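# Carry tube rack through self-closing door to desk

## Task

Take the tube rack off the counter, carry it through the door that swings shut by itself, and set it on the desk. At the end the rack must stand upright with each tube seated all the way down in a hole, and the door must be closed. The rack and the tubes must never reach the floor, or the task fails. Either robot or both may be used. Finish by releasing the rack and moving the robots away from it. A robot that falls over or is left leaning fails the task.

## Robot and tools

Robots: r1 and r2, two identical Hello Robot Stretch 3 units. Each has a two-wheel differential base (0.33 m long, 0.34 m wide, passive omni wheel at the back), a mast carrying a lift, and a telescoping arm that reaches out to the robot's RIGHT side, ending in a wrist and a two-finger gripper. The base cannot slide sideways; to move the hand forward or back, drive the base. Turning in place pivots about the point between the drive wheels, 0.05 m behind the front edge. With the arm in and the wrist folded, a turn sweeps a 0.28 m radius; an unfolded level wrist reaches past that.

Frames: base frame has its origin on the floor between the drive wheels, x forward, y left, z up. hand_pose is in this frame, located where closed fingertips meet; with wrist joints at zero its x axis points up, y back toward the mast, z toward the rear. The odometry frame is the base frame at scene start. Each robot reports in its own frames, so relative positions of the two robots can only be judged from images, lidar_m, wrist_depth_mm and head_depth_mm.

execute_actions: argument actions is a list holding one action (or none, which just returns state and images). The action is an object keyed by robot name, r1 and/or r2, each with its own block. Inside a block: base holds exactly one command, either translate_m (metres, -1 to 1, a relative drive from the current base position, positive forward) or rotate_rad (radians, -3.2 to 3.2, a relative turn in place, positive is counter-clockwise seen from above). joints holds absolute joint targets by name: lift_m 0 to 1.1 (arm height on mast), arm_m 0 to 0.52 (extension), wrist_yaw_rad -1.345 to 4.42 (0 along the arm, positive toward the front, 3.0 folded over the base), wrist_pitch_rad -1.57 to 0.451 (0 level, negative tips fingers down), wrist_roll_rad -2.911 to 2.911 (0 fingers side by side), gripper_m -0.089 to 0.179 (larger is wider; real fingertip gap is 0.007 m less when nearly shut, 0.025 m less when wide, zero below 0.007), head_pan_rad -3.953 to 1.73 (0 forward, positive left, -1.57 along the arm), head_tilt_rad -1.53 to 0.419 (negative down). Optional contact_limits takes arm_m: an effort percentage 1 to 100 at which the arm motion halts with contact_stop; smaller is gentler, too small halts immediately, and it also caps holding force until the next action. All listed motions start together; one action runs at most 15 s. cameras picks which images come back (names like r1_head_camera, r2_wrist_camera, or all; [] for none). Unknown keys or out-of-range numbers reject the whole call. Anything omitted may still be driving toward an earlier target without the status showing it. If a result reports a stop, later motion, wait and finished_scene calls in the same reply are skipped.

wait: seconds 0 to 10; nothing new is commanded, then state and images are returned. zoom_image: camera plus region [x0, y0, x1, y1] in pixels of that camera's latest full image, at most 504 by 504. finished_scene: scene number; ends the scene irreversibly after the last command has been held, and reports success.

Results: base_status and joint_status tell how each motion ended. done for the base only means the wheels turned the commanded amount (slip included). off_target means it stopped short and may still push. After contact_stop, time_out or torque_fault the old target is dropped; arm and lift go slack after a contact_stop until commanded again, and a slack lift under load can sink or keep pressing. on_its_own describes uncommanded joints; its held at value is the target, not the position. Wrist servos that strain for several seconds switch off for 10 s (torque_fault) and go limp. motor_effort is percent of maximum, positive toward larger joint values, bracket value is the peak; readings carry fixed bias and noise. Positive wheel effort drives forward. lidar_m: 12 distances in 30 degree sectors, first straight ahead, counting counter-clockwise (4th left, 7th behind, 10th right), plane 0.17 m high, 0.15 to 12 m, misses glass and thin legs, partly blocked by own mast and parts. wrist_depth_mm (45 to 1000) and head_depth_mm (280 to 4000) are 7x7 grids of median depth from top-left; head grid follows the sideways image. base_tilt is in degrees, forward and right positive, with a few degrees of fixed bias. base_odometry counts wheel turns; turned_by_wheels and turned_by_imu give turn since last result.

Gripper: close to a gripper_m below the object's width to hold it (lower squeezes harder); open at least 0.02 above the touch value to let go. Status and reading do not prove a grasp. Over-squeezing triggers a stall guard and heavy items can slip; send a new value to squeeze again.

Speed: full base speed (0.30 m/s, 1.9 rad/s) only with lift_m under 0.30, arm_m under 0.03 and wrist_yaw_rad over 2.54; otherwise 0.10 m/s and 0.63 rad/s.

Safety: fold or unfold the wrist only with lift_m between 0.32 and 0.95, wrist_pitch_rad -0.4 and roll near 0; once folded, lift can go to 0.25. With yaw below -0.4 keep pitch at -0.5 or lower. Robots must not press into each other: once bases touch, any further drive is a hard press, and no state line reports robot contact. Identical drive commands can differ by up to 2.5 cm per metre, which strains a shared load and can tip a robot. Arm pushes against rigid things with the gripper above about 0.45 m, repeated pushes, driving while holding something fixed, or snagging furniture (especially reversing) can tip a robot; if tilt appears, reverse in small steps, free the gripper, and lower lift_m to about 0.2. Base, wrist and head keep pushing on contact. Avoid drops, slams and hard hits. Loose objects may get brief outside nudges. While you compose a reply the robots keep holding the last command, and base commands count from the last reported state.

Each tool is called as name(argument=value, ...), one argument or row to a line, values as JSON.

## Session

execute_actions(
  actions=[],
)

Scene clock: 0.00 s.
r1.base_odometry: x=+0.000 y=+0.000 heading=+0.000 (m, m, rad; r1's odometry frame)
r1.turned_by_wheels: +0.000 (rad since the last result)
r1.turned_by_imu: +0.000 (rad since the last result)
r1.base_tilt: forward=-0.6 right=-1.1 (deg)
r1.lidar_m: 0.78 0.84 0.72 0.71 0.77 1.16 1.83 2.00 2.45 1.43 0.99 0.79
r1.head_depth_mm: 689 693 696 698 703 705 709 / 699 704 710 713 716 721 722 / 714 716 721 724 727 732 737 / 726 730 733 739 743 747 751 / 739 744 749 752 757 761 765 / 756 759 762 766 769 773 778 / 771 772 778 781 788 790 795
r1.base_status: not commanded
r1.joint_positions: lift_m=+0.409 arm_m=+0.003 wrist_yaw_rad=+2.933 wrist_pitch_rad=-0.340 wrist_roll_rad=+0.002 gripper_m=+0.037 head_pan_rad=+0.020 head_tilt_rad=-0.006
r1.joint_status: not commanded
r1.motor_effort: left_wheel=+0 right_wheel=+1 lift_m=+28 arm_m=+0 wrist_yaw_rad=+0 wrist_pitch_rad=+5 wrist_roll_rad=+0 gripper_m=+0 head_pan_rad=+0 head_tilt_rad=+1 (%)
r1.hand_pose: x=+0.0272 y=+0.0808 z=+0.4400 quat_wxyz=(+0.192, +0.706, +0.046, +0.680) (m; r1's base frame)
r1.wrist_depth_mm: - 636 668 690 725 742 743 / - 700 709 747 769 811 771 / 707 734 763 792 815 870 787 / 751 830 827 833 892 942 791 / 833 - 892 865 910 859 790 / 740 - - 717 726 733 734 / 608 610 591 596 598 606 597
r2.base_odometry: x=+0.000 y=+0.000 heading=+0.000 (m, m, rad; r2's odometry frame)
r2.turned_by_wheels: +0.000 (rad since the last result)
r2.turned_by_imu: +0.000 (rad since the last result)
r2.base_tilt: forward=+1.1 right=+2.3 (deg)
r2.lidar_m: 0.78 0.72 0.73 0.92 1.56 2.32 2.05 1.89 1.36 0.89 0.81 0.82
r2.head_depth_mm: 1122 1144 1166 1184 1205 970 847 / 1011 1025 1029 1044 1064 1078 1076 / 913 924 935 944 958 971 983 / 830 842 851 865 871 883 886 / 765 771 781 785 798 807 814 / 707 715 720 730 736 743 752 / 658 664 671 678 684 688 695
r2.base_status: not commanded
r2.joint_positions: lift_m=+0.453 arm_m=+0.003 wrist_yaw_rad=+2.830 wrist_pitch_rad=-0.533 wrist_roll_rad=+0.006 gripper_m=+0.037 head_pan_rad=+0.008 head_tilt_rad=-0.012
r2.joint_status: not commanded
r2.motor_effort: left_wheel=-1 right_wheel=+0 lift_m=+33 arm_m=+0 wrist_yaw_rad=+1 wrist_pitch_rad=+4 wrist_roll_rad=+0 gripper_m=+0 head_pan_rad=+0 head_tilt_rad=+3 (%)
r2.hand_pose: x=+0.0428 y=+0.0506 z=+0.4411 quat_wxyz=(+0.291, +0.705, +0.077, +0.643) (m; r2's base frame)
r2.wrist_depth_mm: - - - 884 717 616 535 / - - - 958 789 661 574 / - - - - 865 725 611 / 1000 - 962 946 896 781 671 / 811 - 782 788 795 770 690 / 689 662 698 665 668 655 639 / 595 588 - 602 561 574 571
pictures: r1_head_camera (sideways: a quarter turn clockwise sets it upright), r1_nav_camera (sideways: a quarter turn counterclockwise sets it upright), r1_wrist_camera, r2_head_camera (sideways: a quarter turn clockwise sets it upright), r2_nav_camera (sideways: a quarter turn counterclockwise sets it upright), r2_wrist_camera
Images, in order (width x height): r1_head_camera 896x504, r1_nav_camera 672x504, r1_wrist_camera 644x364, r2_head_camera 896x504, r2_nav_camera 672x504, r2_wrist_camera 644x364.

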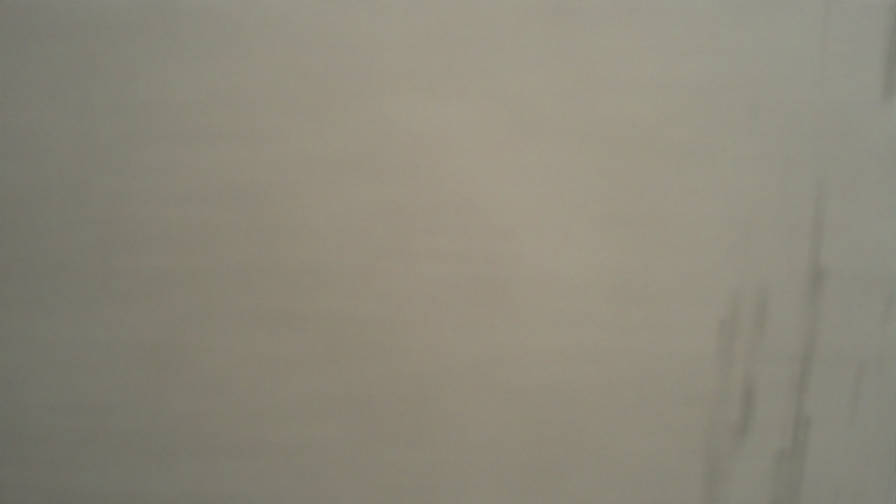

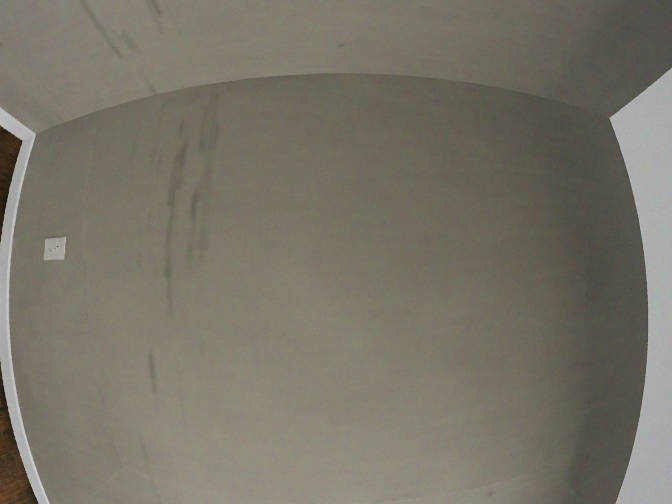

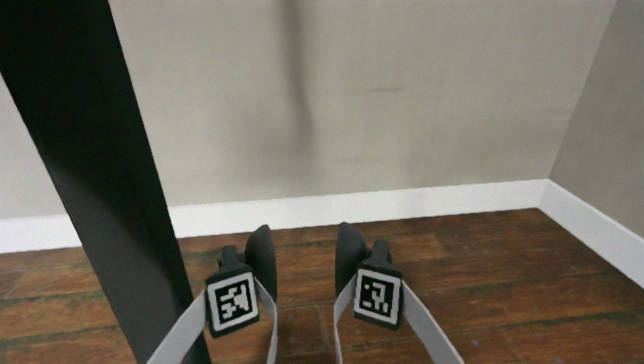

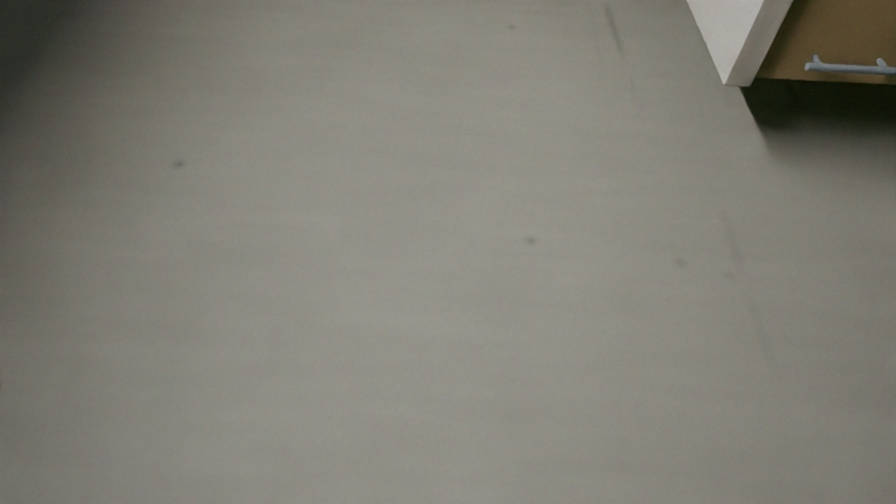

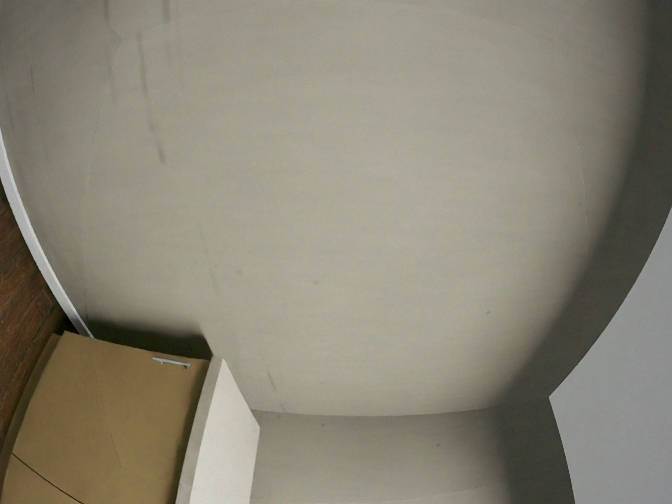

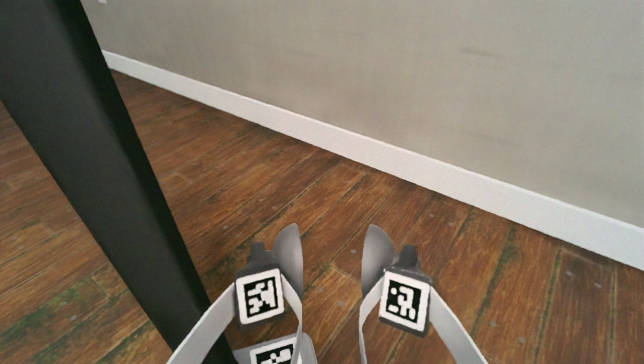

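execute_actions(
  actions=[
    {"r1":{"joints":{"head_pan_rad":-3.0}},"r2":{"joints":{"head_pan_rad":-1.0,"head_tilt_rad":-0.3}}},
  ],
  cameras=["r1_nav_camera","r2_nav_camera","r1_head_camera","r2_head_camera"],
)

Scene clock: 8.30 s.
r1.base_odometry: x=+0.000 y=+0.000 heading=+0.000 (m, m, rad; r1's odometry frame)
r1.turned_by_wheels: +0.000 (rad since the last result)
r1.turned_by_imu: +0.001 (rad since the last result)
r1.base_tilt: forward=-0.6 right=-1.0 (deg)
r1.lidar_m: 0.78 0.84 0.71 0.71 0.76 1.16 1.83 2.00 2.45 1.43 0.98 0.79
r1.head_depth_mm: 1671 1679 1697 1693 1697 1701 1714 / 1719 1737 1733 1753 1749 1768 1770 / 1780 1783 1799 1802 1814 1822 1832 / 1834 1857 1864 1852 1877 1871 1894 / 1877 1901 1925 1941 1936 1948 1946 / 1939 1984 1992 2008 2001 2025 1998 / 1975 2053 2048 2072 2078 2100 2055
r1.base_status: not commanded
r1.joint_positions: lift_m=+0.409 arm_m=+0.003 wrist_yaw_rad=+2.933 wrist_pitch_rad=-0.340 wrist_roll_rad=+0.002 gripper_m=+0.037 head_pan_rad=-2.993 head_tilt_rad=-0.006
r1.joint_status: all done
r1.motor_effort: left_wheel=+0(0) right_wheel=+0(1) lift_m=+27(28) arm_m=+0(1) wrist_yaw_rad=+0(0) wrist_pitch_rad=+5(4) wrist_roll_rad=+0(0) gripper_m=+1(0) head_pan_rad=-4(53) head_tilt_rad=+2(1) (%)
r1.hand_pose: x=+0.0272 y=+0.0808 z=+0.4400 quat_wxyz=(+0.192, +0.706, +0.046, +0.680) (m; r1's base frame)
r1.wrist_depth_mm: - 632 650 697 709 708 734 / - 688 719 735 779 802 780 / 730 734 772 766 837 864 798 / 779 824 849 872 908 991 818 / 818 - 875 887 845 885 822 / 723 - - 718 728 725 707 / 604 606 594 612 614 611 603
r2.base_odometry: x=+0.000 y=+0.000 heading=+0.000 (m, m, rad; r2's odometry frame)
r2.turned_by_wheels: +0.000 (rad since the last result)
r2.turned_by_imu: +0.001 (rad since the last result)
r2.base_tilt: forward=+1.0 right=+2.3 (deg)
r2.lidar_m: 0.78 0.72 0.73 0.92 1.56 2.32 2.05 1.89 1.37 0.89 0.81 0.82
r2.head_depth_mm: 1261 1321 1413 1394 916 967 1051 / 1253 1313 1399 1371 906 957 1039 / 1240 1313 1401 1348 892 943 1024 / 1225 1301 1377 1324 881 929 1005 / 1218 1296 1366 1304 869 918 994 / 1210 1275 1360 1264 858 902 975 / 1199 1270 1349 1249 844 893 963
r2.base_status: not commanded
r2.joint_positions: lift_m=+0.453 arm_m=+0.003 wrist_yaw_rad=+2.830 wrist_pitch_rad=-0.533 wrist_roll_rad=+0.006 gripper_m=+0.037 head_pan_rad=-0.993 head_tilt_rad=-0.296
r2.joint_status: all done
r2.motor_effort: left_wheel=+0(1) right_wheel=+0(0) lift_m=+33(33) arm_m=+0(0) wrist_yaw_rad=+0(0) wrist_pitch_rad=+4(4) wrist_roll_rad=+0(0) gripper_m=+0(0) head_pan_rad=-5(59) head_tilt_rad=-3(32) (%)
r2.hand_pose: x=+0.0428 y=+0.0506 z=+0.4411 quat_wxyz=(+0.291, +0.705, +0.077, +0.643) (m; r2's base frame)
r2.wrist_depth_mm: - - - 888 726 622 529 / - - - 962 780 660 571 / - - - - 867 704 607 / - 986 967 955 919 785 660 / 790 - 793 784 794 764 703 / 678 671 705 669 666 660 657 / 597 582 - 602 566 580 574
pictures: r1_head_camera (sideways: a quarter turn clockwise sets it upright), r1_nav_camera (sideways: a quarter turn counterclockwise sets it upright), r2_head_camera (sideways: a quarter turn clockwise sets it upright), r2_nav_camera (sideways: a quarter turn counterclockwise sets it upright)
Images, in order (width x height): r1_head_camera 896x504, r1_nav_camera 672x504, r2_head_camera 896x504, r2_nav_camera 672x504.

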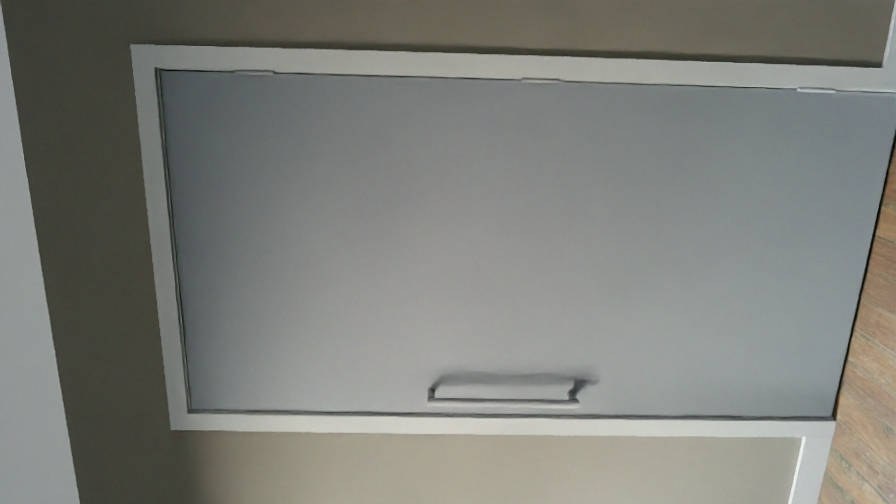

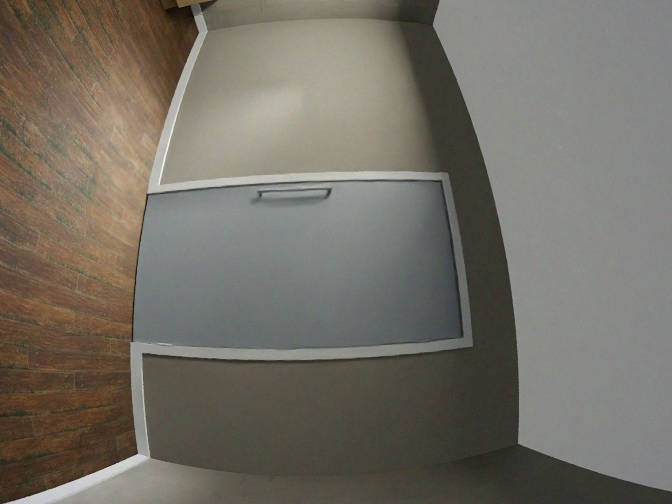

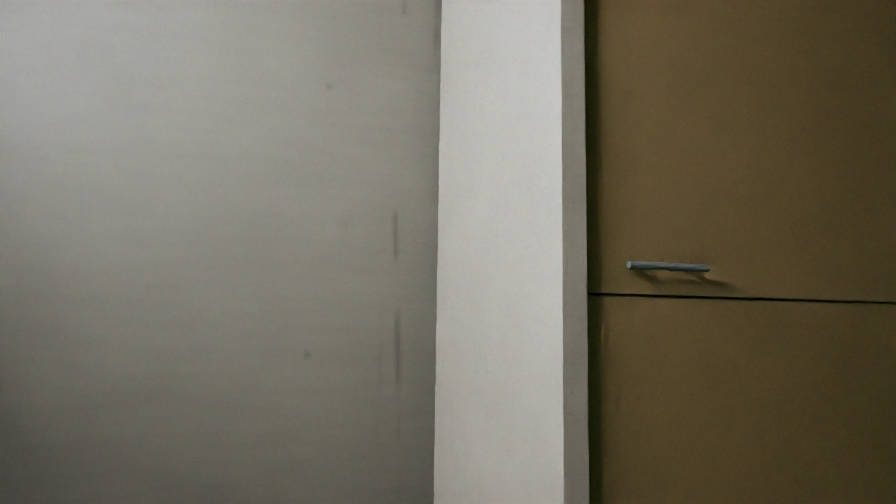

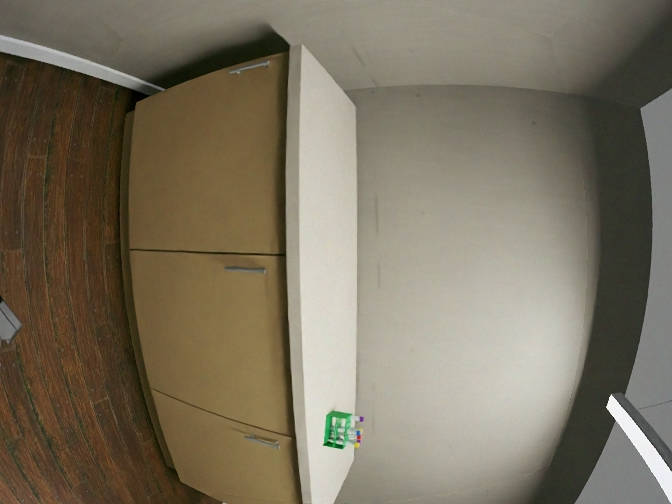

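execute_actions(
  actions=[
    {"r2":{"joints":{"head_pan_rad":-1.9,"head_tilt_rad":-0.3}}},
  ],
  cameras=["r2_nav_camera","r2_head_camera"],
)

Scene clock: 17.17 s.
r1.base_odometry: x=+0.000 y=+0.000 heading=+0.000 (m, m, rad; r1's odometry frame)
r1.turned_by_wheels: +0.000 (rad since the last result)
r1.turned_by_imu: +0.001 (rad since the last result)
r1.base_tilt: forward=-0.7 right=-1.0 (deg)
r1.lidar_m: 0.78 0.85 0.71 0.71 0.77 1.16 1.83 2.00 2.45 1.43 0.98 0.79
r1.head_depth_mm: 1669 1674 1692 1703 1705 1721 1715 / 1723 1723 1738 1755 1760 1774 1771 / 1777 1783 1812 1808 1807 1830 1820 / 1829 1840 1865 1870 1883 1891 1888 / 1870 1897 1919 1921 1940 1948 1945 / 1939 1974 2001 1985 2003 2018 1995 / 1981 2056 2060 2069 2071 2092 2051
r1.base_status: not commanded
r1.joint_positions: lift_m=+0.409 arm_m=+0.003 wrist_yaw_rad=+2.933 wrist_pitch_rad=-0.340 wrist_roll_rad=+0.002 gripper_m=+0.037 head_pan_rad=-2.993 head_tilt_rad=-0.006
r1.joint_status: not commanded
r1.motor_effort: left_wheel=+0(0) right_wheel=+1(0) lift_m=+28(28) arm_m=-1(0) wrist_yaw_rad=+0(0) wrist_pitch_rad=+5(4) wrist_roll_rad=+0(0) gripper_m=+0(0) head_pan_rad=-4(4) head_tilt_rad=+2(1) (%)
r1.hand_pose: x=+0.0272 y=+0.0808 z=+0.4400 quat_wxyz=(+0.192, +0.706, +0.046, +0.680) (m; r1's base frame)
r1.wrist_depth_mm: - 641 654 690 709 727 766 / - 684 711 711 779 795 800 / 708 758 781 794 833 886 811 / 759 820 845 863 878 956 785 / 817 - 839 875 871 845 829 / 718 - - 705 709 721 709 / 620 612 596 611 598 607 606
r2.base_odometry: x=+0.000 y=+0.000 heading=+0.000 (m, m, rad; r2's odometry frame)
r2.turned_by_wheels: +0.000 (rad since the last result)
r2.turned_by_imu: +0.001 (rad since the last result)
r2.base_tilt: forward=+1.0 right=+2.3 (deg)
r2.lidar_m: 0.78 0.72 0.73 0.92 1.56 2.32 2.05 1.90 1.37 0.89 0.81 0.82
r2.head_depth_mm: 1615 1676 1767 1832 1931 1881 1461 / 1718 1781 1883 1967 2079 1874 1451 / 1821 1921 2013 2124 2199 1868 1450 / 1956 2057 2178 2280 2345 1780 1435 / 1881 2004 2127 1399 1399 1521 1424 / 1669 1765 1860 1271 1186 1270 1360 / 1502 1568 1649 1140 1026 1089 1162
r2.base_status: not commanded
r2.joint_positions: lift_m=+0.453 arm_m=+0.003 wrist_yaw_rad=+2.830 wrist_pitch_rad=-0.533 wrist_roll_rad=+0.006 gripper_m=+0.037 head_pan_rad=-1.893 head_tilt_rad=-0.296
r2.joint_status: all done
r2.motor_effort: left_wheel=-1(1) right_wheel=+0(0) lift_m=+33(33) arm_m=+0(0) wrist_yaw_rad=+0(1) wrist_pitch_rad=+4(4) wrist_roll_rad=+0(0) gripper_m=+0(1) head_pan_rad=-5(55) head_tilt_rad=-3(2) (%)
r2.hand_pose: x=+0.0428 y=+0.0506 z=+0.4411 quat_wxyz=(+0.291, +0.705, +0.077, +0.643) (m; r2's base frame)
r2.wrist_depth_mm: - - - 880 721 621 538 / - - - 985 794 670 574 / - - - - 863 717 620 / 981 - 962 957 907 776 662 / 799 - 784 787 784 775 707 / 679 667 698 674 668 668 650 / 590 589 - 594 566 577 564
pictures: r2_head_camera (sideways: a quarter turn clockwise sets it upright), r2_nav_camera (sideways: a quarter turn counterclockwise sets it upright)
Images, in order (width x height): r2_head_camera 896x504, r2_nav_camera 672x504.

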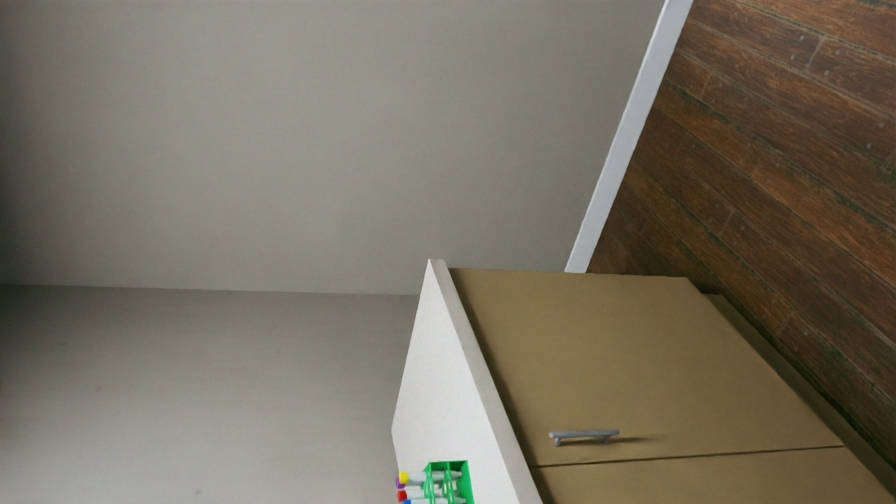

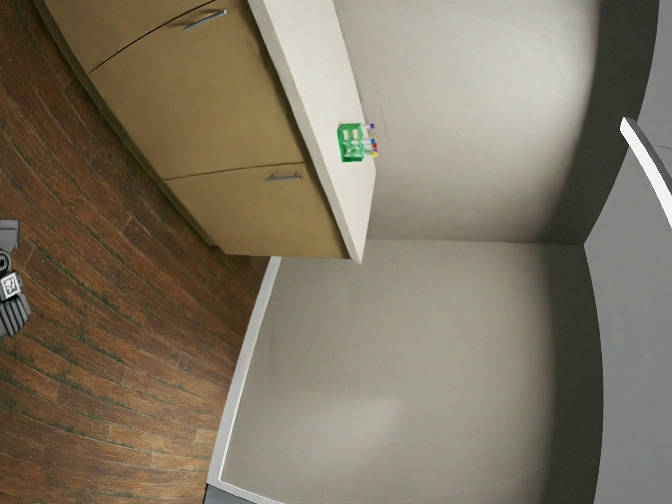

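execute_actions(
  actions=[
    {"r1":{"base":{"rotate_rad":-2.68},"joints":{"head_pan_rad":0.0,"wrist_pitch_rad":-0.4}},"r2":{"base":{"rotate_rad":1.0},"joints":{"head_pan_rad":-1.57,"wrist_pitch_rad":-0.4}}},
  ],
  cameras=["r1_head_camera","r2_nav_camera"],
)

Scene clock: 142.40 s.
r1.base_odometry: x=+0.000 y=+0.000 heading=-2.680 (m, m, rad; r1's odometry frame)
r1.turned_by_wheels: -2.680 (rad since the last result)
r1.turned_by_imu: -2.657 (rad since the last result)
r1.base_tilt: forward=-0.6 right=-1.1 (deg)
r1.lidar_m: 1.95 2.48 1.47 1.04 0.80 0.78 0.82 0.72 0.70 0.75 1.07 1.83
r1.head_depth_mm: 1741 1758 1760 1760 1758 1765 1758 / 1824 1854 1868 1872 1871 1883 1874 / 1930 1978 1994 2000 1987 2012 1976 / 1971 2143 2132 2130 2142 2171 2080 / 1971 2302 2313 2320 2333 2339 2073 / 1968 2490 2527 2502 2531 2529 2078 / 1976 2704 2744 2742 2741 2726 2071
r1.base_status: done
r1.joint_positions: lift_m=+0.409 arm_m=+0.003 wrist_yaw_rad=+2.933 wrist_pitch_rad=-0.412 wrist_roll_rad=+0.002 gripper_m=+0.037 head_pan_rad=-0.007 head_tilt_rad=-0.006
r1.joint_status: all done
r1.motor_effort: left_wheel=+4(10) right_wheel=-3(6) lift_m=+28(28) arm_m=-1(1) wrist_yaw_rad=+0(0) wrist_pitch_rad=+4(5) wrist_roll_rad=+0(0) gripper_m=+0(0) head_pan_rad=+3(51) head_tilt_rad=+2(1) (%)
r1.hand_pose: x=+0.0255 y=+0.0726 z=+0.4235 quat_wxyz=(+0.216, +0.704, +0.072, +0.673) (m; r1's base frame)
r1.wrist_depth_mm: - 921 - - - - - / - - - - - - - / 685 - - - - - - / 729 - 996 976 - - 969 / 769 - 847 807 799 777 828 / 665 657 - 683 657 662 682 / 569 578 560 581 564 580 565
r2.base_odometry: x=+0.000 y=+0.000 heading=+1.000 (m, m, rad; r2's odometry frame)
r2.turned_by_wheels: +1.000 (rad since the last result)
r2.turned_by_imu: +0.993 (rad since the last result)
r2.base_tilt: forward=+1.0 right=+2.3 (deg)
r2.lidar_m: 0.72 0.89 1.50 2.31 2.09 1.89 1.46 0.91 0.81 0.82 0.79 0.72
r2.head_depth_mm: 1181 1248 1306 1326 822 849 901 / 1227 1285 1360 1387 854 883 945 / 1262 1327 1410 1347 877 921 988 / 1315 1388 1463 1317 908 966 1044 / 1336 1403 1480 1300 939 1009 1097 / 1124 1183 1253 1272 990 1059 1153 / 955 998 1038 1091 1136 1201 1261
r2.base_status: done
r2.joint_positions: lift_m=+0.453 arm_m=+0.003 wrist_yaw_rad=+2.830 wrist_pitch_rad=-0.419 wrist_roll_rad=+0.006 gripper_m=+0.037 head_pan_rad=-1.577 head_tilt_rad=-0.297
r2.joint_status: all done
r2.motor_effort: left_wheel=-4(8) right_wheel=+5(9) lift_m=+33(33) arm_m=+0(0) wrist_yaw_rad=+0(1) wrist_pitch_rad=+6(6) wrist_roll_rad=+0(1) gripper_m=+1(0) head_pan_rad=+4(33) head_tilt_rad=-2(3) (%)
r2.hand_pose: x=+0.0476 y=+0.0657 z=+0.4659 quat_wxyz=(+0.253, +0.708, +0.037, +0.658) (m; r2's base frame)
r2.wrist_depth_mm: - - - - - - 930 / - - - - - - 895 / - - - - - - 900 / - - - - - - 902 / 928 - 921 907 916 898 830 / 756 - 769 760 737 737 727 / 648 616 620 630 603 626 625
pictures: r1_head_camera (sideways: a quarter turn clockwise sets it upright), r2_nav_camera (sideways: a quarter turn counterclockwise sets it upright)
Images, in order (width x height): r1_head_camera 896x504, r2_nav_camera 672x504.

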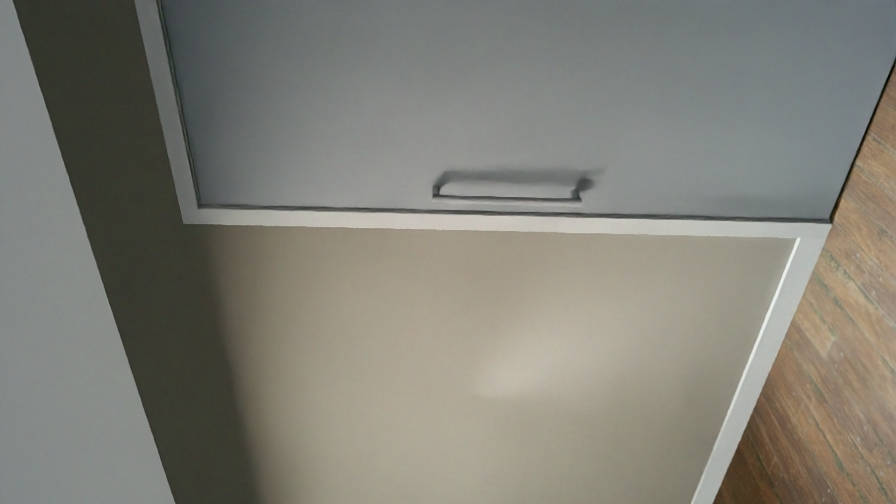

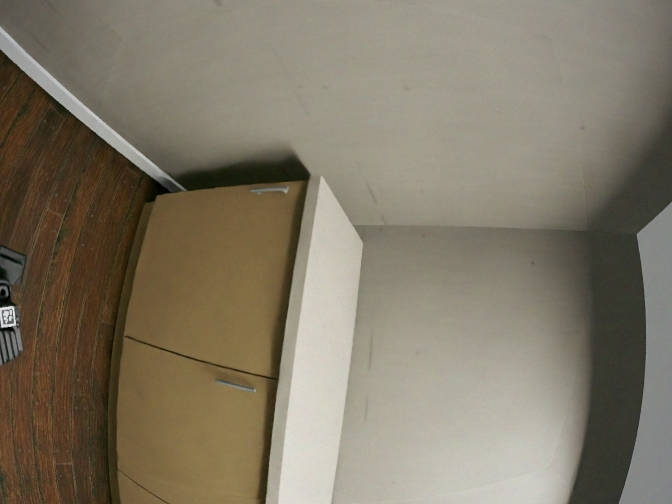

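execute_actions(
  actions=[
    {"r1":{"base":{"translate_m":1.0},"joints":{"wrist_yaw_rad":1.57,"gripper_m":0.12}},"r2":{"base":{"translate_m":-0.745},"joints":{"wrist_yaw_rad":0.0,"gripper_m":0.12}}},
  ],
  cameras=["r1_head_camera"],
)

Scene clock: 164.40 s.
r1.base_odometry: x=-0.895 y=-0.446 heading=-2.680 (m, m, rad; r1's odometry frame)
r1.turned_by_wheels: +0.000 (rad since the last result)
r1.turned_by_imu: +0.007 (rad since the last result)
r1.base_tilt: forward=-0.6 right=-1.1 (deg)
r1.lidar_m: 1.07 1.54 1.18 1.98 1.65 1.61 1.69 1.29 1.26 1.34 1.04 1.02
r1.head_depth_mm: 946 949 955 955 956 960 964 / 1005 1011 1012 1011 1022 1021 1023 / 1066 1066 1070 1077 1092 1097 1096 / 1158 1161 1167 1167 1170 1173 1177 / 1251 1252 1260 1261 1261 1265 1277 / 1360 1368 1371 1373 1375 1382 1390 / 1486 1490 1506 1511 1510 1519 1524
r1.base_status: done
r1.joint_positions: lift_m=+0.409 arm_m=+0.003 wrist_yaw_rad=+1.573 wrist_pitch_rad=-0.412 wrist_roll_rad=+0.002 gripper_m=+0.120 head_pan_rad=-0.007 head_tilt_rad=-0.006
r1.joint_status: all done
r1.motor_effort: left_wheel=+3(10) right_wheel=-2(3) lift_m=+28(28) arm_m=-1(1) wrist_yaw_rad=-4(5) wrist_pitch_rad=+4(4) wrist_roll_rad=+0(0) gripper_m=+0(82) head_pan_rad=+3(3) head_tilt_rad=+1(1) (%)
r1.hand_pose: x=+0.2038 y=-0.1473 z=+0.4234 quat_wxyz=(+0.591, +0.593, -0.387, +0.387) (m; r1's base frame)
r1.wrist_depth_mm: - - - 929 823 686 611 / - - - - 845 759 668 / - - - - 947 799 691 / - - - - 973 855 750 / 809 823 788 808 794 801 780 / 677 703 668 654 662 674 664 / 563 551 557 560 577 563 574
r2.base_odometry: x=-0.403 y=-0.627 heading=+1.000 (m, m, rad; r2's odometry frame)
r2.turned_by_wheels: +0.000 (rad since the last result)
r2.turned_by_imu: -0.002 (rad since the last result)
r2.base_tilt: forward=+1.0 right=+2.3 (deg)
r2.lidar_m: 1.42 1.74 1.20 1.27 1.33 1.20 1.21 0.64 0.57 0.58 0.69 1.31
r2.head_depth_mm: 965 1013 1071 1116 704 600 623 / 1001 1048 1113 1160 760 615 645 / 1036 1089 1149 1204 801 636 683 / 1078 1131 1197 1240 793 659 714 / 1110 1174 1249 1284 783 696 752 / 1153 1224 1299 1271 778 731 790 / 1205 1282 1354 1243 770 767 837
r2.base_status: done
r2.joint_positions: lift_m=+0.453 arm_m=+0.003 wrist_yaw_rad=+0.001 wrist_pitch_rad=-0.419 wrist_roll_rad=+0.006 gripper_m=+0.120 head_pan_rad=-1.577 head_tilt_rad=-0.297
r2.joint_status: all done
r2.motor_effort: left_wheel=-3(7) right_wheel=+4(6) lift_m=+33(33) arm_m=+0(0) wrist_yaw_rad=-1(2) wrist_pitch_rad=+6(7) wrist_roll_rad=+1(0) gripper_m=+1(99) head_pan_rad=+4(4) head_tilt_rad=-3(2) (%)
r2.hand_pose: x=-0.0212 y=-0.3720 z=+0.4660 quat_wxyz=(+0.690, +0.147, -0.693, -0.147) (m; r2's base frame)
r2.wrist_depth_mm: 455 400 359 322 292 267 247 / 510 439 390 348 317 286 262 / 585 498 434 384 341 309 281 / 686 568 482 419 370 333 303 / 878 658 537 467 416 362 325 / 755 763 702 536 456 381 356 / 643 622 644 642 604 543 383
pictures: r1_head_camera (sideways: a quarter turn clockwise sets it upright)
Images, in order (width x height): r1_head_camera 896x504.

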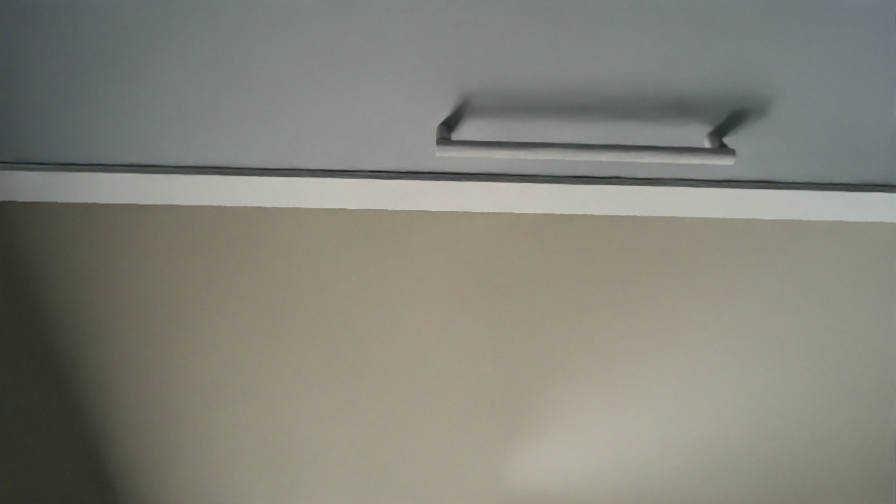

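execute_actions(
  actions=[
    {"r1":{"base":{"rotate_rad":0.19},"joints":{"lift_m":0.94,"wrist_pitch_rad":0.0}},"r2":{"base":{"rotate_rad":-0.39}}},
  ],
  cameras=["r2_head_camera","r2_nav_camera"],
)

execute_actions(
  actions=[
    {"r1":{"base":{"translate_m":0.747}}},
  ],
  cameras=["r1_head_camera"],
)

Scene clock: 205.17 s.
r1.base_odometry: x=-0.895 y=-0.446 heading=-2.490 (m, m, rad; r1's odometry frame)
r1.turned_by_wheels: +0.190 (rad since the last result)
r1.turned_by_imu: +0.190 (rad since the last result)
r1.base_tilt: forward=-0.6 right=-1.1 (deg)
r1.lidar_m: 1.15 1.88 1.15 1.87 1.61 1.61 1.47 1.26 1.26 1.17 1.01 1.02
r1.head_depth_mm: 1015 1024 1036 1039 1037 1033 1035 / 1123 1117 1126 1125 1127 1128 1123 / 1230 1233 1235 1234 1240 1239 1248 / 1369 1374 1374 1375 1374 1379 1386 / 1537 1539 1540 1546 1547 1548 1554 / 1761 1763 1760 1769 1758 1761 1774 / 1916 2051 2049 2056 2041 2059 1980
r1.base_status: done
r1.joint_positions: lift_m=+0.940 arm_m=+0.003 wrist_yaw_rad=+1.573 wrist_pitch_rad=-0.023 wrist_roll_rad=+0.002 gripper_m=+0.120 head_pan_rad=-0.007 head_tilt_rad=-0.006
r1.joint_status: all done
r1.motor_effort: left_wheel=-4(8) right_wheel=+4(7) lift_m=+37(36) arm_m=-1(1) wrist_yaw_rad=-4(4) wrist_pitch_rad=+8(10) wrist_roll_rad=+0(0) gripper_m=+1(0) head_pan_rad=+4(4) head_tilt_rad=+1(1) (%)
r1.hand_pose: x=+0.2342 y=-0.1472 z=+1.0482 quat_wxyz=(+0.505, +0.507, -0.494, +0.494) (m; r1's base frame)
r1.wrist_depth_mm: - - - - 842 739 614 / - - - - 877 740 637 / - - - - 919 767 666 / - - - - 951 788 657 / - - - - - 784 678 / - - - - - 807 675 / - - - - - 868 688
r2.base_odometry: x=-0.403 y=-0.627 heading=+0.610 (m, m, rad; r2's odometry frame)
r2.turned_by_wheels: -0.390 (rad since the last result)
r2.turned_by_imu: -0.386 (rad since the last result)
r2.base_tilt: forward=+1.0 right=+2.3 (deg)
r2.lidar_m: 1.41 1.46 1.94 1.23 1.77 1.26 1.20 1.23 0.61 0.57 0.59 0.77
r2.head_depth_mm: 1024 1080 1151 1207 820 666 719 / 1017 1083 1144 1194 812 657 711 / 1006 1071 1141 1189 804 651 702 / 1002 1067 1134 1186 753 646 691 / 1001 1057 1128 1181 749 637 682 / 992 1058 1116 1171 774 631 674 / 991 1045 1110 1157 766 625 668
r2.base_status: done
r2.joint_positions: lift_m=+0.453 arm_m=+0.003 wrist_yaw_rad=+0.001 wrist_pitch_rad=-0.419 wrist_roll_rad=+0.006 gripper_m=+0.120 head_pan_rad=-1.577 head_tilt_rad=-0.297
r2.joint_status: not commanded
r2.motor_effort: left_wheel=+3(6) right_wheel=-5(9) lift_m=+33(33) arm_m=+0(0) wrist_yaw_rad=-1(1) wrist_pitch_rad=+6(6) wrist_roll_rad=+0(0) gripper_m=+0(1) head_pan_rad=+3(4) head_tilt_rad=-2(2) (%)
r2.hand_pose: x=-0.0214 y=-0.3720 z=+0.4660 quat_wxyz=(+0.690, +0.147, -0.693, -0.147) (m; r2's base frame)
r2.wrist_depth_mm: 289 293 293 297 299 303 303 / 314 318 320 320 327 326 329 / 341 345 346 354 356 356 362 / 377 380 380 389 390 392 399 / 421 419 424 431 435 439 448 / 467 471 474 486 485 496 507 / 614 615 613 620 630 605 620
pictures: r2_head_camera (sideways: a quarter turn clockwise sets it upright), r2_nav_camera (sideways: a quarter turn counterclockwise sets it upright)
Images, in order (width x height): r2_head_camera 896x504, r2_nav_camera 672x504.

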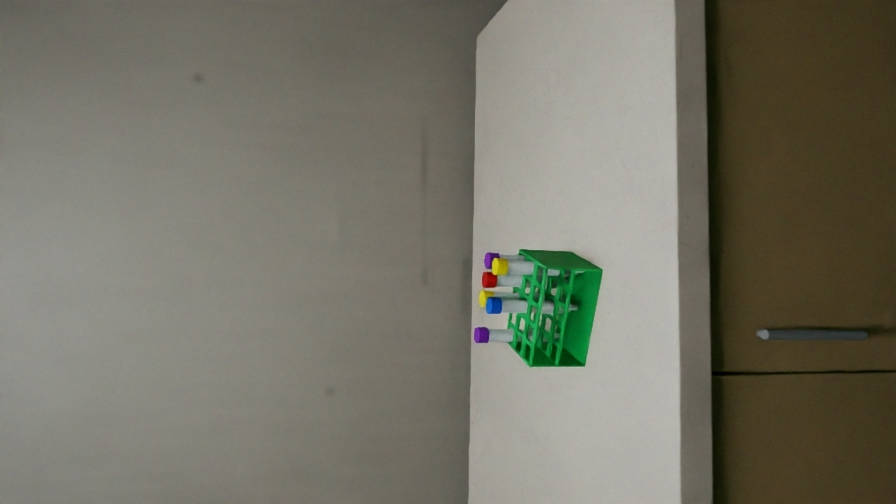

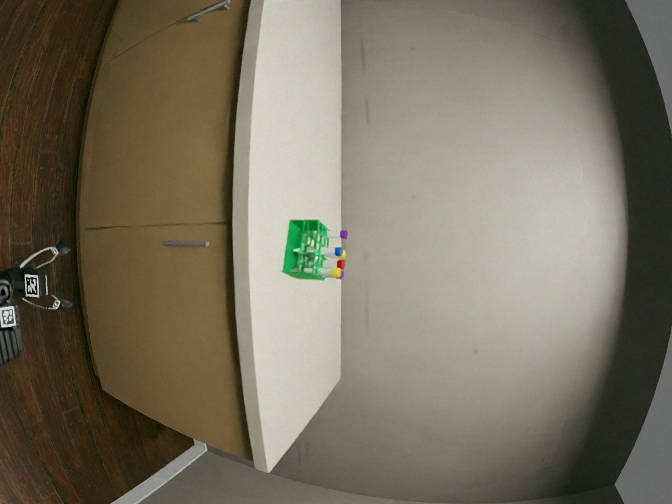

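Scene clock: 213.63 s.
r1.base_odometry: x=-1.489 y=-0.899 heading=-2.490 (m, m, rad; r1's odometry frame)
r1.turned_by_wheels: +0.000 (rad since the last result)
r1.turned_by_imu: +0.005 (rad since the last result)
r1.base_tilt: forward=-0.6 right=-1.2 (deg)
r1.lidar_m: 0.56 0.97 1.38 0.89 2.14 2.15 2.08 1.79 0.97 0.56 0.48 0.47
r1.head_depth_mm: 472 473 474 475 476 475 476 / 515 517 518 519 518 520 519 / 567 569 569 570 571 572 572 / 632 632 634 634 635 636 637 / 712 711 712 714 714 717 719 / 813 814 815 818 820 822 825 / 948 948 953 951 956 962 968
r1.base_status: done
r1.joint_positions: lift_m=+0.940 arm_m=+0.003 wrist_yaw_rad=+1.573 wrist_pitch_rad=-0.023 wrist_roll_rad=+0.002 gripper_m=+0.120 head_pan_rad=-0.007 head_tilt_rad=-0.006
r1.joint_status: not commanded
r1.motor_effort: left_wheel=-4(6) right_wheel=+4(7) lift_m=+36(36) arm_m=-1(1) wrist_yaw_rad=-4(4) wrist_pitch_rad=+8(8) wrist_roll_rad=+0(0) gripper_m=+0(0) head_pan_rad=+3(3) head_tilt_rad=+1(1) (%)
r1.hand_pose: x=+0.2342 y=-0.1472 z=+1.0482 quat_wxyz=(+0.505, +0.507, -0.494, +0.494) (m; r1's base frame)
r1.wrist_depth_mm: - 803 527 404 329 264 235 / - 844 560 418 339 268 240 / - 928 585 426 344 273 246 / - 976 609 447 352 283 250 / - - 643 467 375 293 254 / - - 666 480 393 294 256 / - - 708 496 390 309 265
r2.base_odometry: x=-0.403 y=-0.627 heading=+0.610 (m, m, rad; r2's odometry frame)
r2.turned_by_wheels: +0.000 (rad since the last result)
r2.turned_by_imu: +0.001 (rad since the last result)
r2.base_tilt: forward=+1.1 right=+2.3 (deg)
r2.lidar_m: 1.42 1.46 1.94 2.55 0.91 1.02 1.20 1.23 0.61 0.57 0.59 0.77
r2.head_depth_mm: 1024 1079 1151 1210 821 662 718 / 1015 1072 1143 1194 810 655 707 / 1010 1077 1133 1190 801 650 700 / 1005 1064 1123 1186 747 644 695 / 1001 1055 1125 1172 750 636 682 / 997 1050 1120 1164 773 632 677 / 991 1047 1111 1153 767 625 670
r2.base_status: not commanded
r2.joint_positions: lift_m=+0.453 arm_m=+0.003 wrist_yaw_rad=+0.001 wrist_pitch_rad=-0.419 wrist_roll_rad=+0.006 gripper_m=+0.120 head_pan_rad=-1.577 head_tilt_rad=-0.297
r2.joint_status: not commanded
r2.motor_effort: left_wheel=+3(4) right_wheel=-4(5) lift_m=+33(33) arm_m=+0(0) wrist_yaw_rad=-2(0) wrist_pitch_rad=+6(6) wrist_roll_rad=+0(1) gripper_m=+0(0) head_pan_rad=+4(4) head_tilt_rad=-2(2) (%)
r2.hand_pose: x=-0.0214 y=-0.3720 z=+0.4660 quat_wxyz=(+0.690, +0.147, -0.693, -0.147) (m; r2's base frame)
r2.wrist_depth_mm: 291 291 293 296 299 301 301 / 313 316 320 321 327 330 331 / 341 346 348 351 353 357 362 / 377 377 383 387 391 396 401 / 417 419 422 429 436 436 450 / 468 471 475 485 491 494 500 / 616 615 624 608 636 618 620
pictures: r1_head_camera (sideways: a quarter turn clockwise sets it upright)
Images, in order (width x height): r1_head_camera 896x504.

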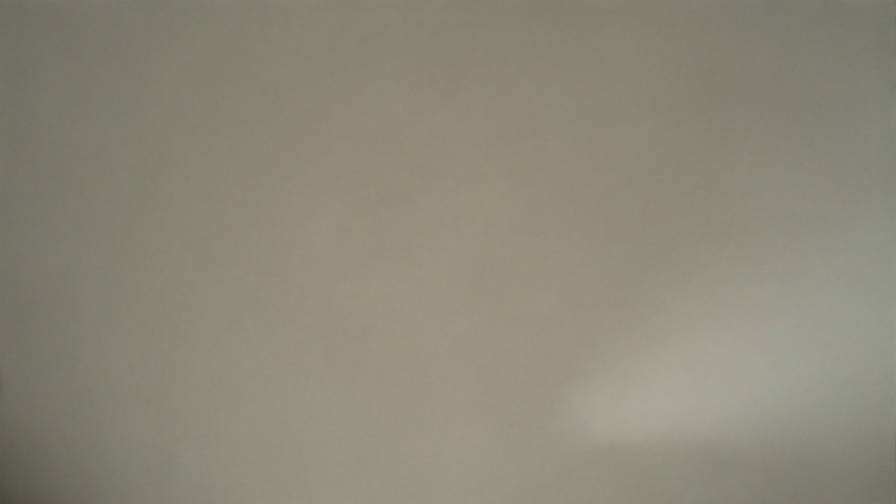

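execute_actions(
  actions=[
    {"r1":{"base":{"rotate_rad":-0.433},"joints":{"arm_m":0.07}}},
  ],
  cameras=["r1_wrist_camera","r1_nav_camera"],
)

Scene clock: 222.70 s.
r1.base_odometry: x=-1.489 y=-0.899 heading=-2.923 (m, m, rad; r1's odometry frame)
r1.turned_by_wheels: -0.433 (rad since the last result)
r1.turned_by_imu: -0.429 (rad since the last result)
r1.base_tilt: forward=-0.5 right=-1.1 (deg)
r1.lidar_m: 0.47 0.59 1.15 1.38 1.64 2.14 2.15 1.98 1.79 0.85 0.53 0.47
r1.head_depth_mm: 396 398 400 402 404 408 409 / 424 426 429 430 431 433 422 / 441 443 444 447 449 451 452 / 459 461 464 466 467 469 472 / 479 480 483 486 488 490 492 / 502 503 505 507 510 513 515 / 524 526 529 530 534 537 541
r1.base_status: done
r1.joint_positions: lift_m=+0.940 arm_m=+0.070 wrist_yaw_rad=+1.572 wrist_pitch_rad=-0.023 wrist_roll_rad=+0.002 gripper_m=+0.120 head_pan_rad=-0.007 head_tilt_rad=-0.006
r1.joint_status: all done
r1.motor_effort: left_wheel=+3(8) right_wheel=-3(4) lift_m=+36(37) arm_m=+5(6) wrist_yaw_rad=-2(4) wrist_pitch_rad=+8(8) wrist_roll_rad=+0(0) gripper_m=+1(0) head_pan_rad=+4(4) head_tilt_rad=+1(1) (%)
r1.hand_pose: x=+0.2342 y=-0.2143 z=+1.0482 quat_wxyz=(+0.505, +0.507, -0.494, +0.494) (m; r1's base frame)
r1.wrist_depth_mm: 436 391 347 321 305 279 263 / 454 404 361 329 310 285 268 / 470 424 369 342 322 295 279 / 494 436 379 352 329 302 284 / 505 464 393 364 342 313 288 / 539 500 410 376 357 318 298 / 580 507 425 392 360 337 305
r2.base_odometry: x=-0.403 y=-0.627 heading=+0.610 (m, m, rad; r2's odometry frame)
r2.turned_by_wheels: +0.000 (rad since the last result)
r2.turned_by_imu: +0.001 (rad since the last result)
r2.base_tilt: forward=+1.0 right=+2.3 (deg)
r2.lidar_m: 1.42 1.46 1.94 2.56 0.88 0.89 1.20 1.23 0.61 0.57 0.59 0.77
r2.head_depth_mm: 1021 1079 1151 1206 818 663 719 / 1015 1075 1151 1197 811 658 709 / 1015 1077 1136 1188 799 651 702 / 1004 1064 1138 1182 752 647 693 / 1000 1062 1132 1174 750 637 684 / 999 1052 1113 1170 774 632 680 / 984 1049 1105 1162 765 625 667
r2.base_status: not commanded
r2.joint_positions: lift_m=+0.453 arm_m=+0.003 wrist_yaw_rad=+0.001 wrist_pitch_rad=-0.419 wrist_roll_rad=+0.006 gripper_m=+0.120 head_pan_rad=-1.577 head_tilt_rad=-0.297
r2.joint_status: not commanded
r2.motor_effort: left_wheel=+3(3) right_wheel=-4(5) lift_m=+33(33) arm_m=+0(0) wrist_yaw_rad=-1(1) wrist_pitch_rad=+6(6) wrist_roll_rad=+0(0) gripper_m=+0(1) head_pan_rad=+4(4) head_tilt_rad=-2(2) (%)
r2.hand_pose: x=-0.0214 y=-0.3720 z=+0.4660 quat_wxyz=(+0.690, +0.147, -0.693, -0.147) (m; r2's base frame)
r2.wrist_depth_mm: 289 292 295 296 299 302 302 / 312 317 320 321 325 326 327 / 342 346 350 351 355 360 358 / 371 378 386 388 389 396 401 / 414 421 421 429 437 441 447 / 467 469 479 487 493 490 505 / 612 622 614 615 626 607 624
pictures: r1_nav_camera (sideways: a quarter turn counterclockwise sets it upright), r1_wrist_camera
Images, in order (width x height): r1_nav_camera 672x504, r1_wrist_camera 644x364.

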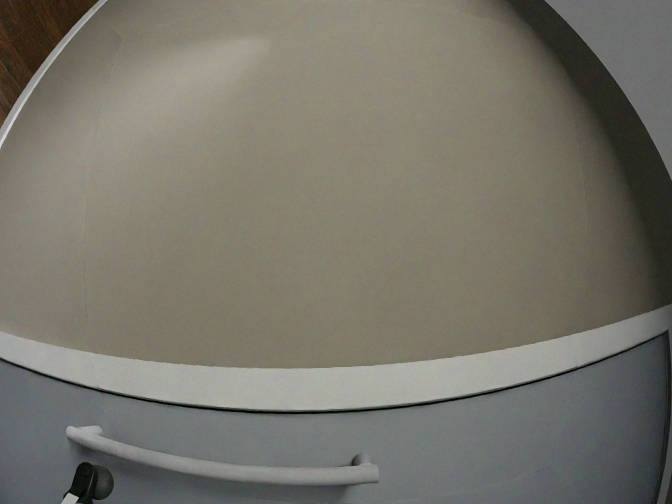

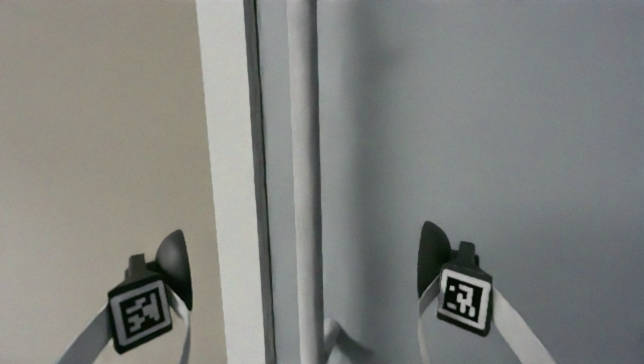

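execute_actions(
  actions=[
    {"r1":{"base":{"translate_m":0.14},"joints":{"gripper_m":0.15}}},
  ],
  cameras=["r1_wrist_camera"],
)

Scene clock: 229.17 s.
r1.base_odometry: x=-1.626 y=-0.929 heading=-2.923 (m, m, rad; r1's odometry frame)
r1.turned_by_wheels: +0.000 (rad since the last result)
r1.turned_by_imu: +0.002 (rad since the last result)
r1.base_tilt: forward=-0.6 right=-1.1 (deg)
r1.lidar_m: 0.35 0.43 0.83 1.36 1.60 2.27 2.29 2.03 1.84 0.61 0.39 0.34
r1.head_depth_mm: 287 288 289 291 293 293 295 / 297 298 299 300 302 303 304 / 309 310 311 313 314 316 317 / 321 323 324 326 327 328 330 / 335 337 338 340 341 343 344 / 350 352 354 355 357 359 360 / 367 368 370 372 374 376 378
r1.base_status: done
r1.joint_positions: lift_m=+0.940 arm_m=+0.070 wrist_yaw_rad=+1.572 wrist_pitch_rad=-0.023 wrist_roll_rad=+0.002 gripper_m=+0.150 head_pan_rad=-0.007 head_tilt_rad=-0.006
r1.joint_status: all done
r1.motor_effort: left_wheel=+3(9) right_wheel=-3(3) lift_m=+36(36) arm_m=+5(4) wrist_yaw_rad=-2(3) wrist_pitch_rad=+8(8) wrist_roll_rad=+0(0) gripper_m=+1(85) head_pan_rad=+4(3) head_tilt_rad=+2(1) (%)
r1.hand_pose: x=+0.2342 y=-0.2143 z=+1.0482 quat_wxyz=(+0.505, +0.507, -0.494, +0.494) (m; r1's base frame)
r1.wrist_depth_mm: 262 223 211 132 184 171 158 / 270 245 219 138 188 175 163 / 286 255 227 141 195 180 167 / 300 265 233 146 199 184 171 / 313 275 239 154 206 187 176 / 330 275 250 223 214 188 179 / 349 297 261 232 222 204 183
r2.base_odometry: x=-0.403 y=-0.627 heading=+0.610 (m, m, rad; r2's odometry frame)
r2.turned_by_wheels: +0.000 (rad since the last result)
r2.turned_by_imu: +0.001 (rad since the last result)
r2.base_tilt: forward=+1.0 right=+2.3 (deg)
r2.lidar_m: 1.42 1.45 1.94 2.55 1.77 0.94 1.20 1.23 0.61 0.57 0.59 0.77
r2.head_depth_mm: 1017 1085 1162 1206 821 663 720 / 1014 1080 1145 1201 810 658 710 / 1011 1073 1144 1193 802 651 703 / 1007 1062 1133 1181 754 643 693 / 999 1059 1124 1175 748 637 682 / 996 1059 1114 1161 773 632 675 / 986 1047 1113 1160 765 625 670
r2.base_status: not commanded
r2.joint_positions: lift_m=+0.453 arm_m=+0.003 wrist_yaw_rad=+0.001 wrist_pitch_rad=-0.419 wrist_roll_rad=+0.006 gripper_m=+0.120 head_pan_rad=-1.577 head_tilt_rad=-0.297
r2.joint_status: not commanded
r2.motor_effort: left_wheel=+3(3) right_wheel=-5(4) lift_m=+33(33) arm_m=+0(0) wrist_yaw_rad=+0(1) wrist_pitch_rad=+6(6) wrist_roll_rad=+1(0) gripper_m=+0(0) head_pan_rad=+4(4) head_tilt_rad=-2(3) (%)
r2.hand_pose: x=-0.0214 y=-0.3720 z=+0.4660 quat_wxyz=(+0.690, +0.147, -0.693, -0.147) (m; r2's base frame)
r2.wrist_depth_mm: 290 296 293 297 299 303 303 / 314 315 320 323 323 326 330 / 344 344 349 352 355 356 363 / 375 380 383 389 392 395 396 / 414 421 421 430 436 440 443 / 471 473 481 486 488 495 505 / 611 620 619 616 625 602 624
pictures: r1_wrist_camera
Images, in order (width x height): r1_wrist_camera 644x364.

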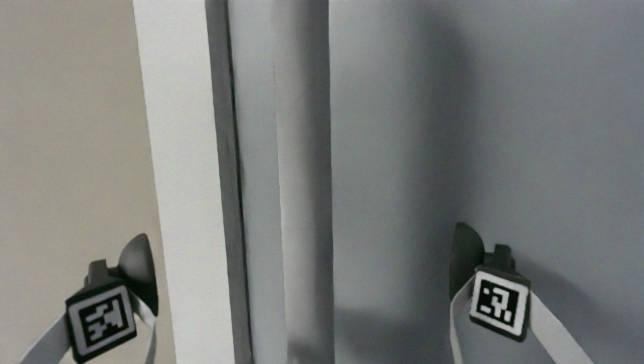

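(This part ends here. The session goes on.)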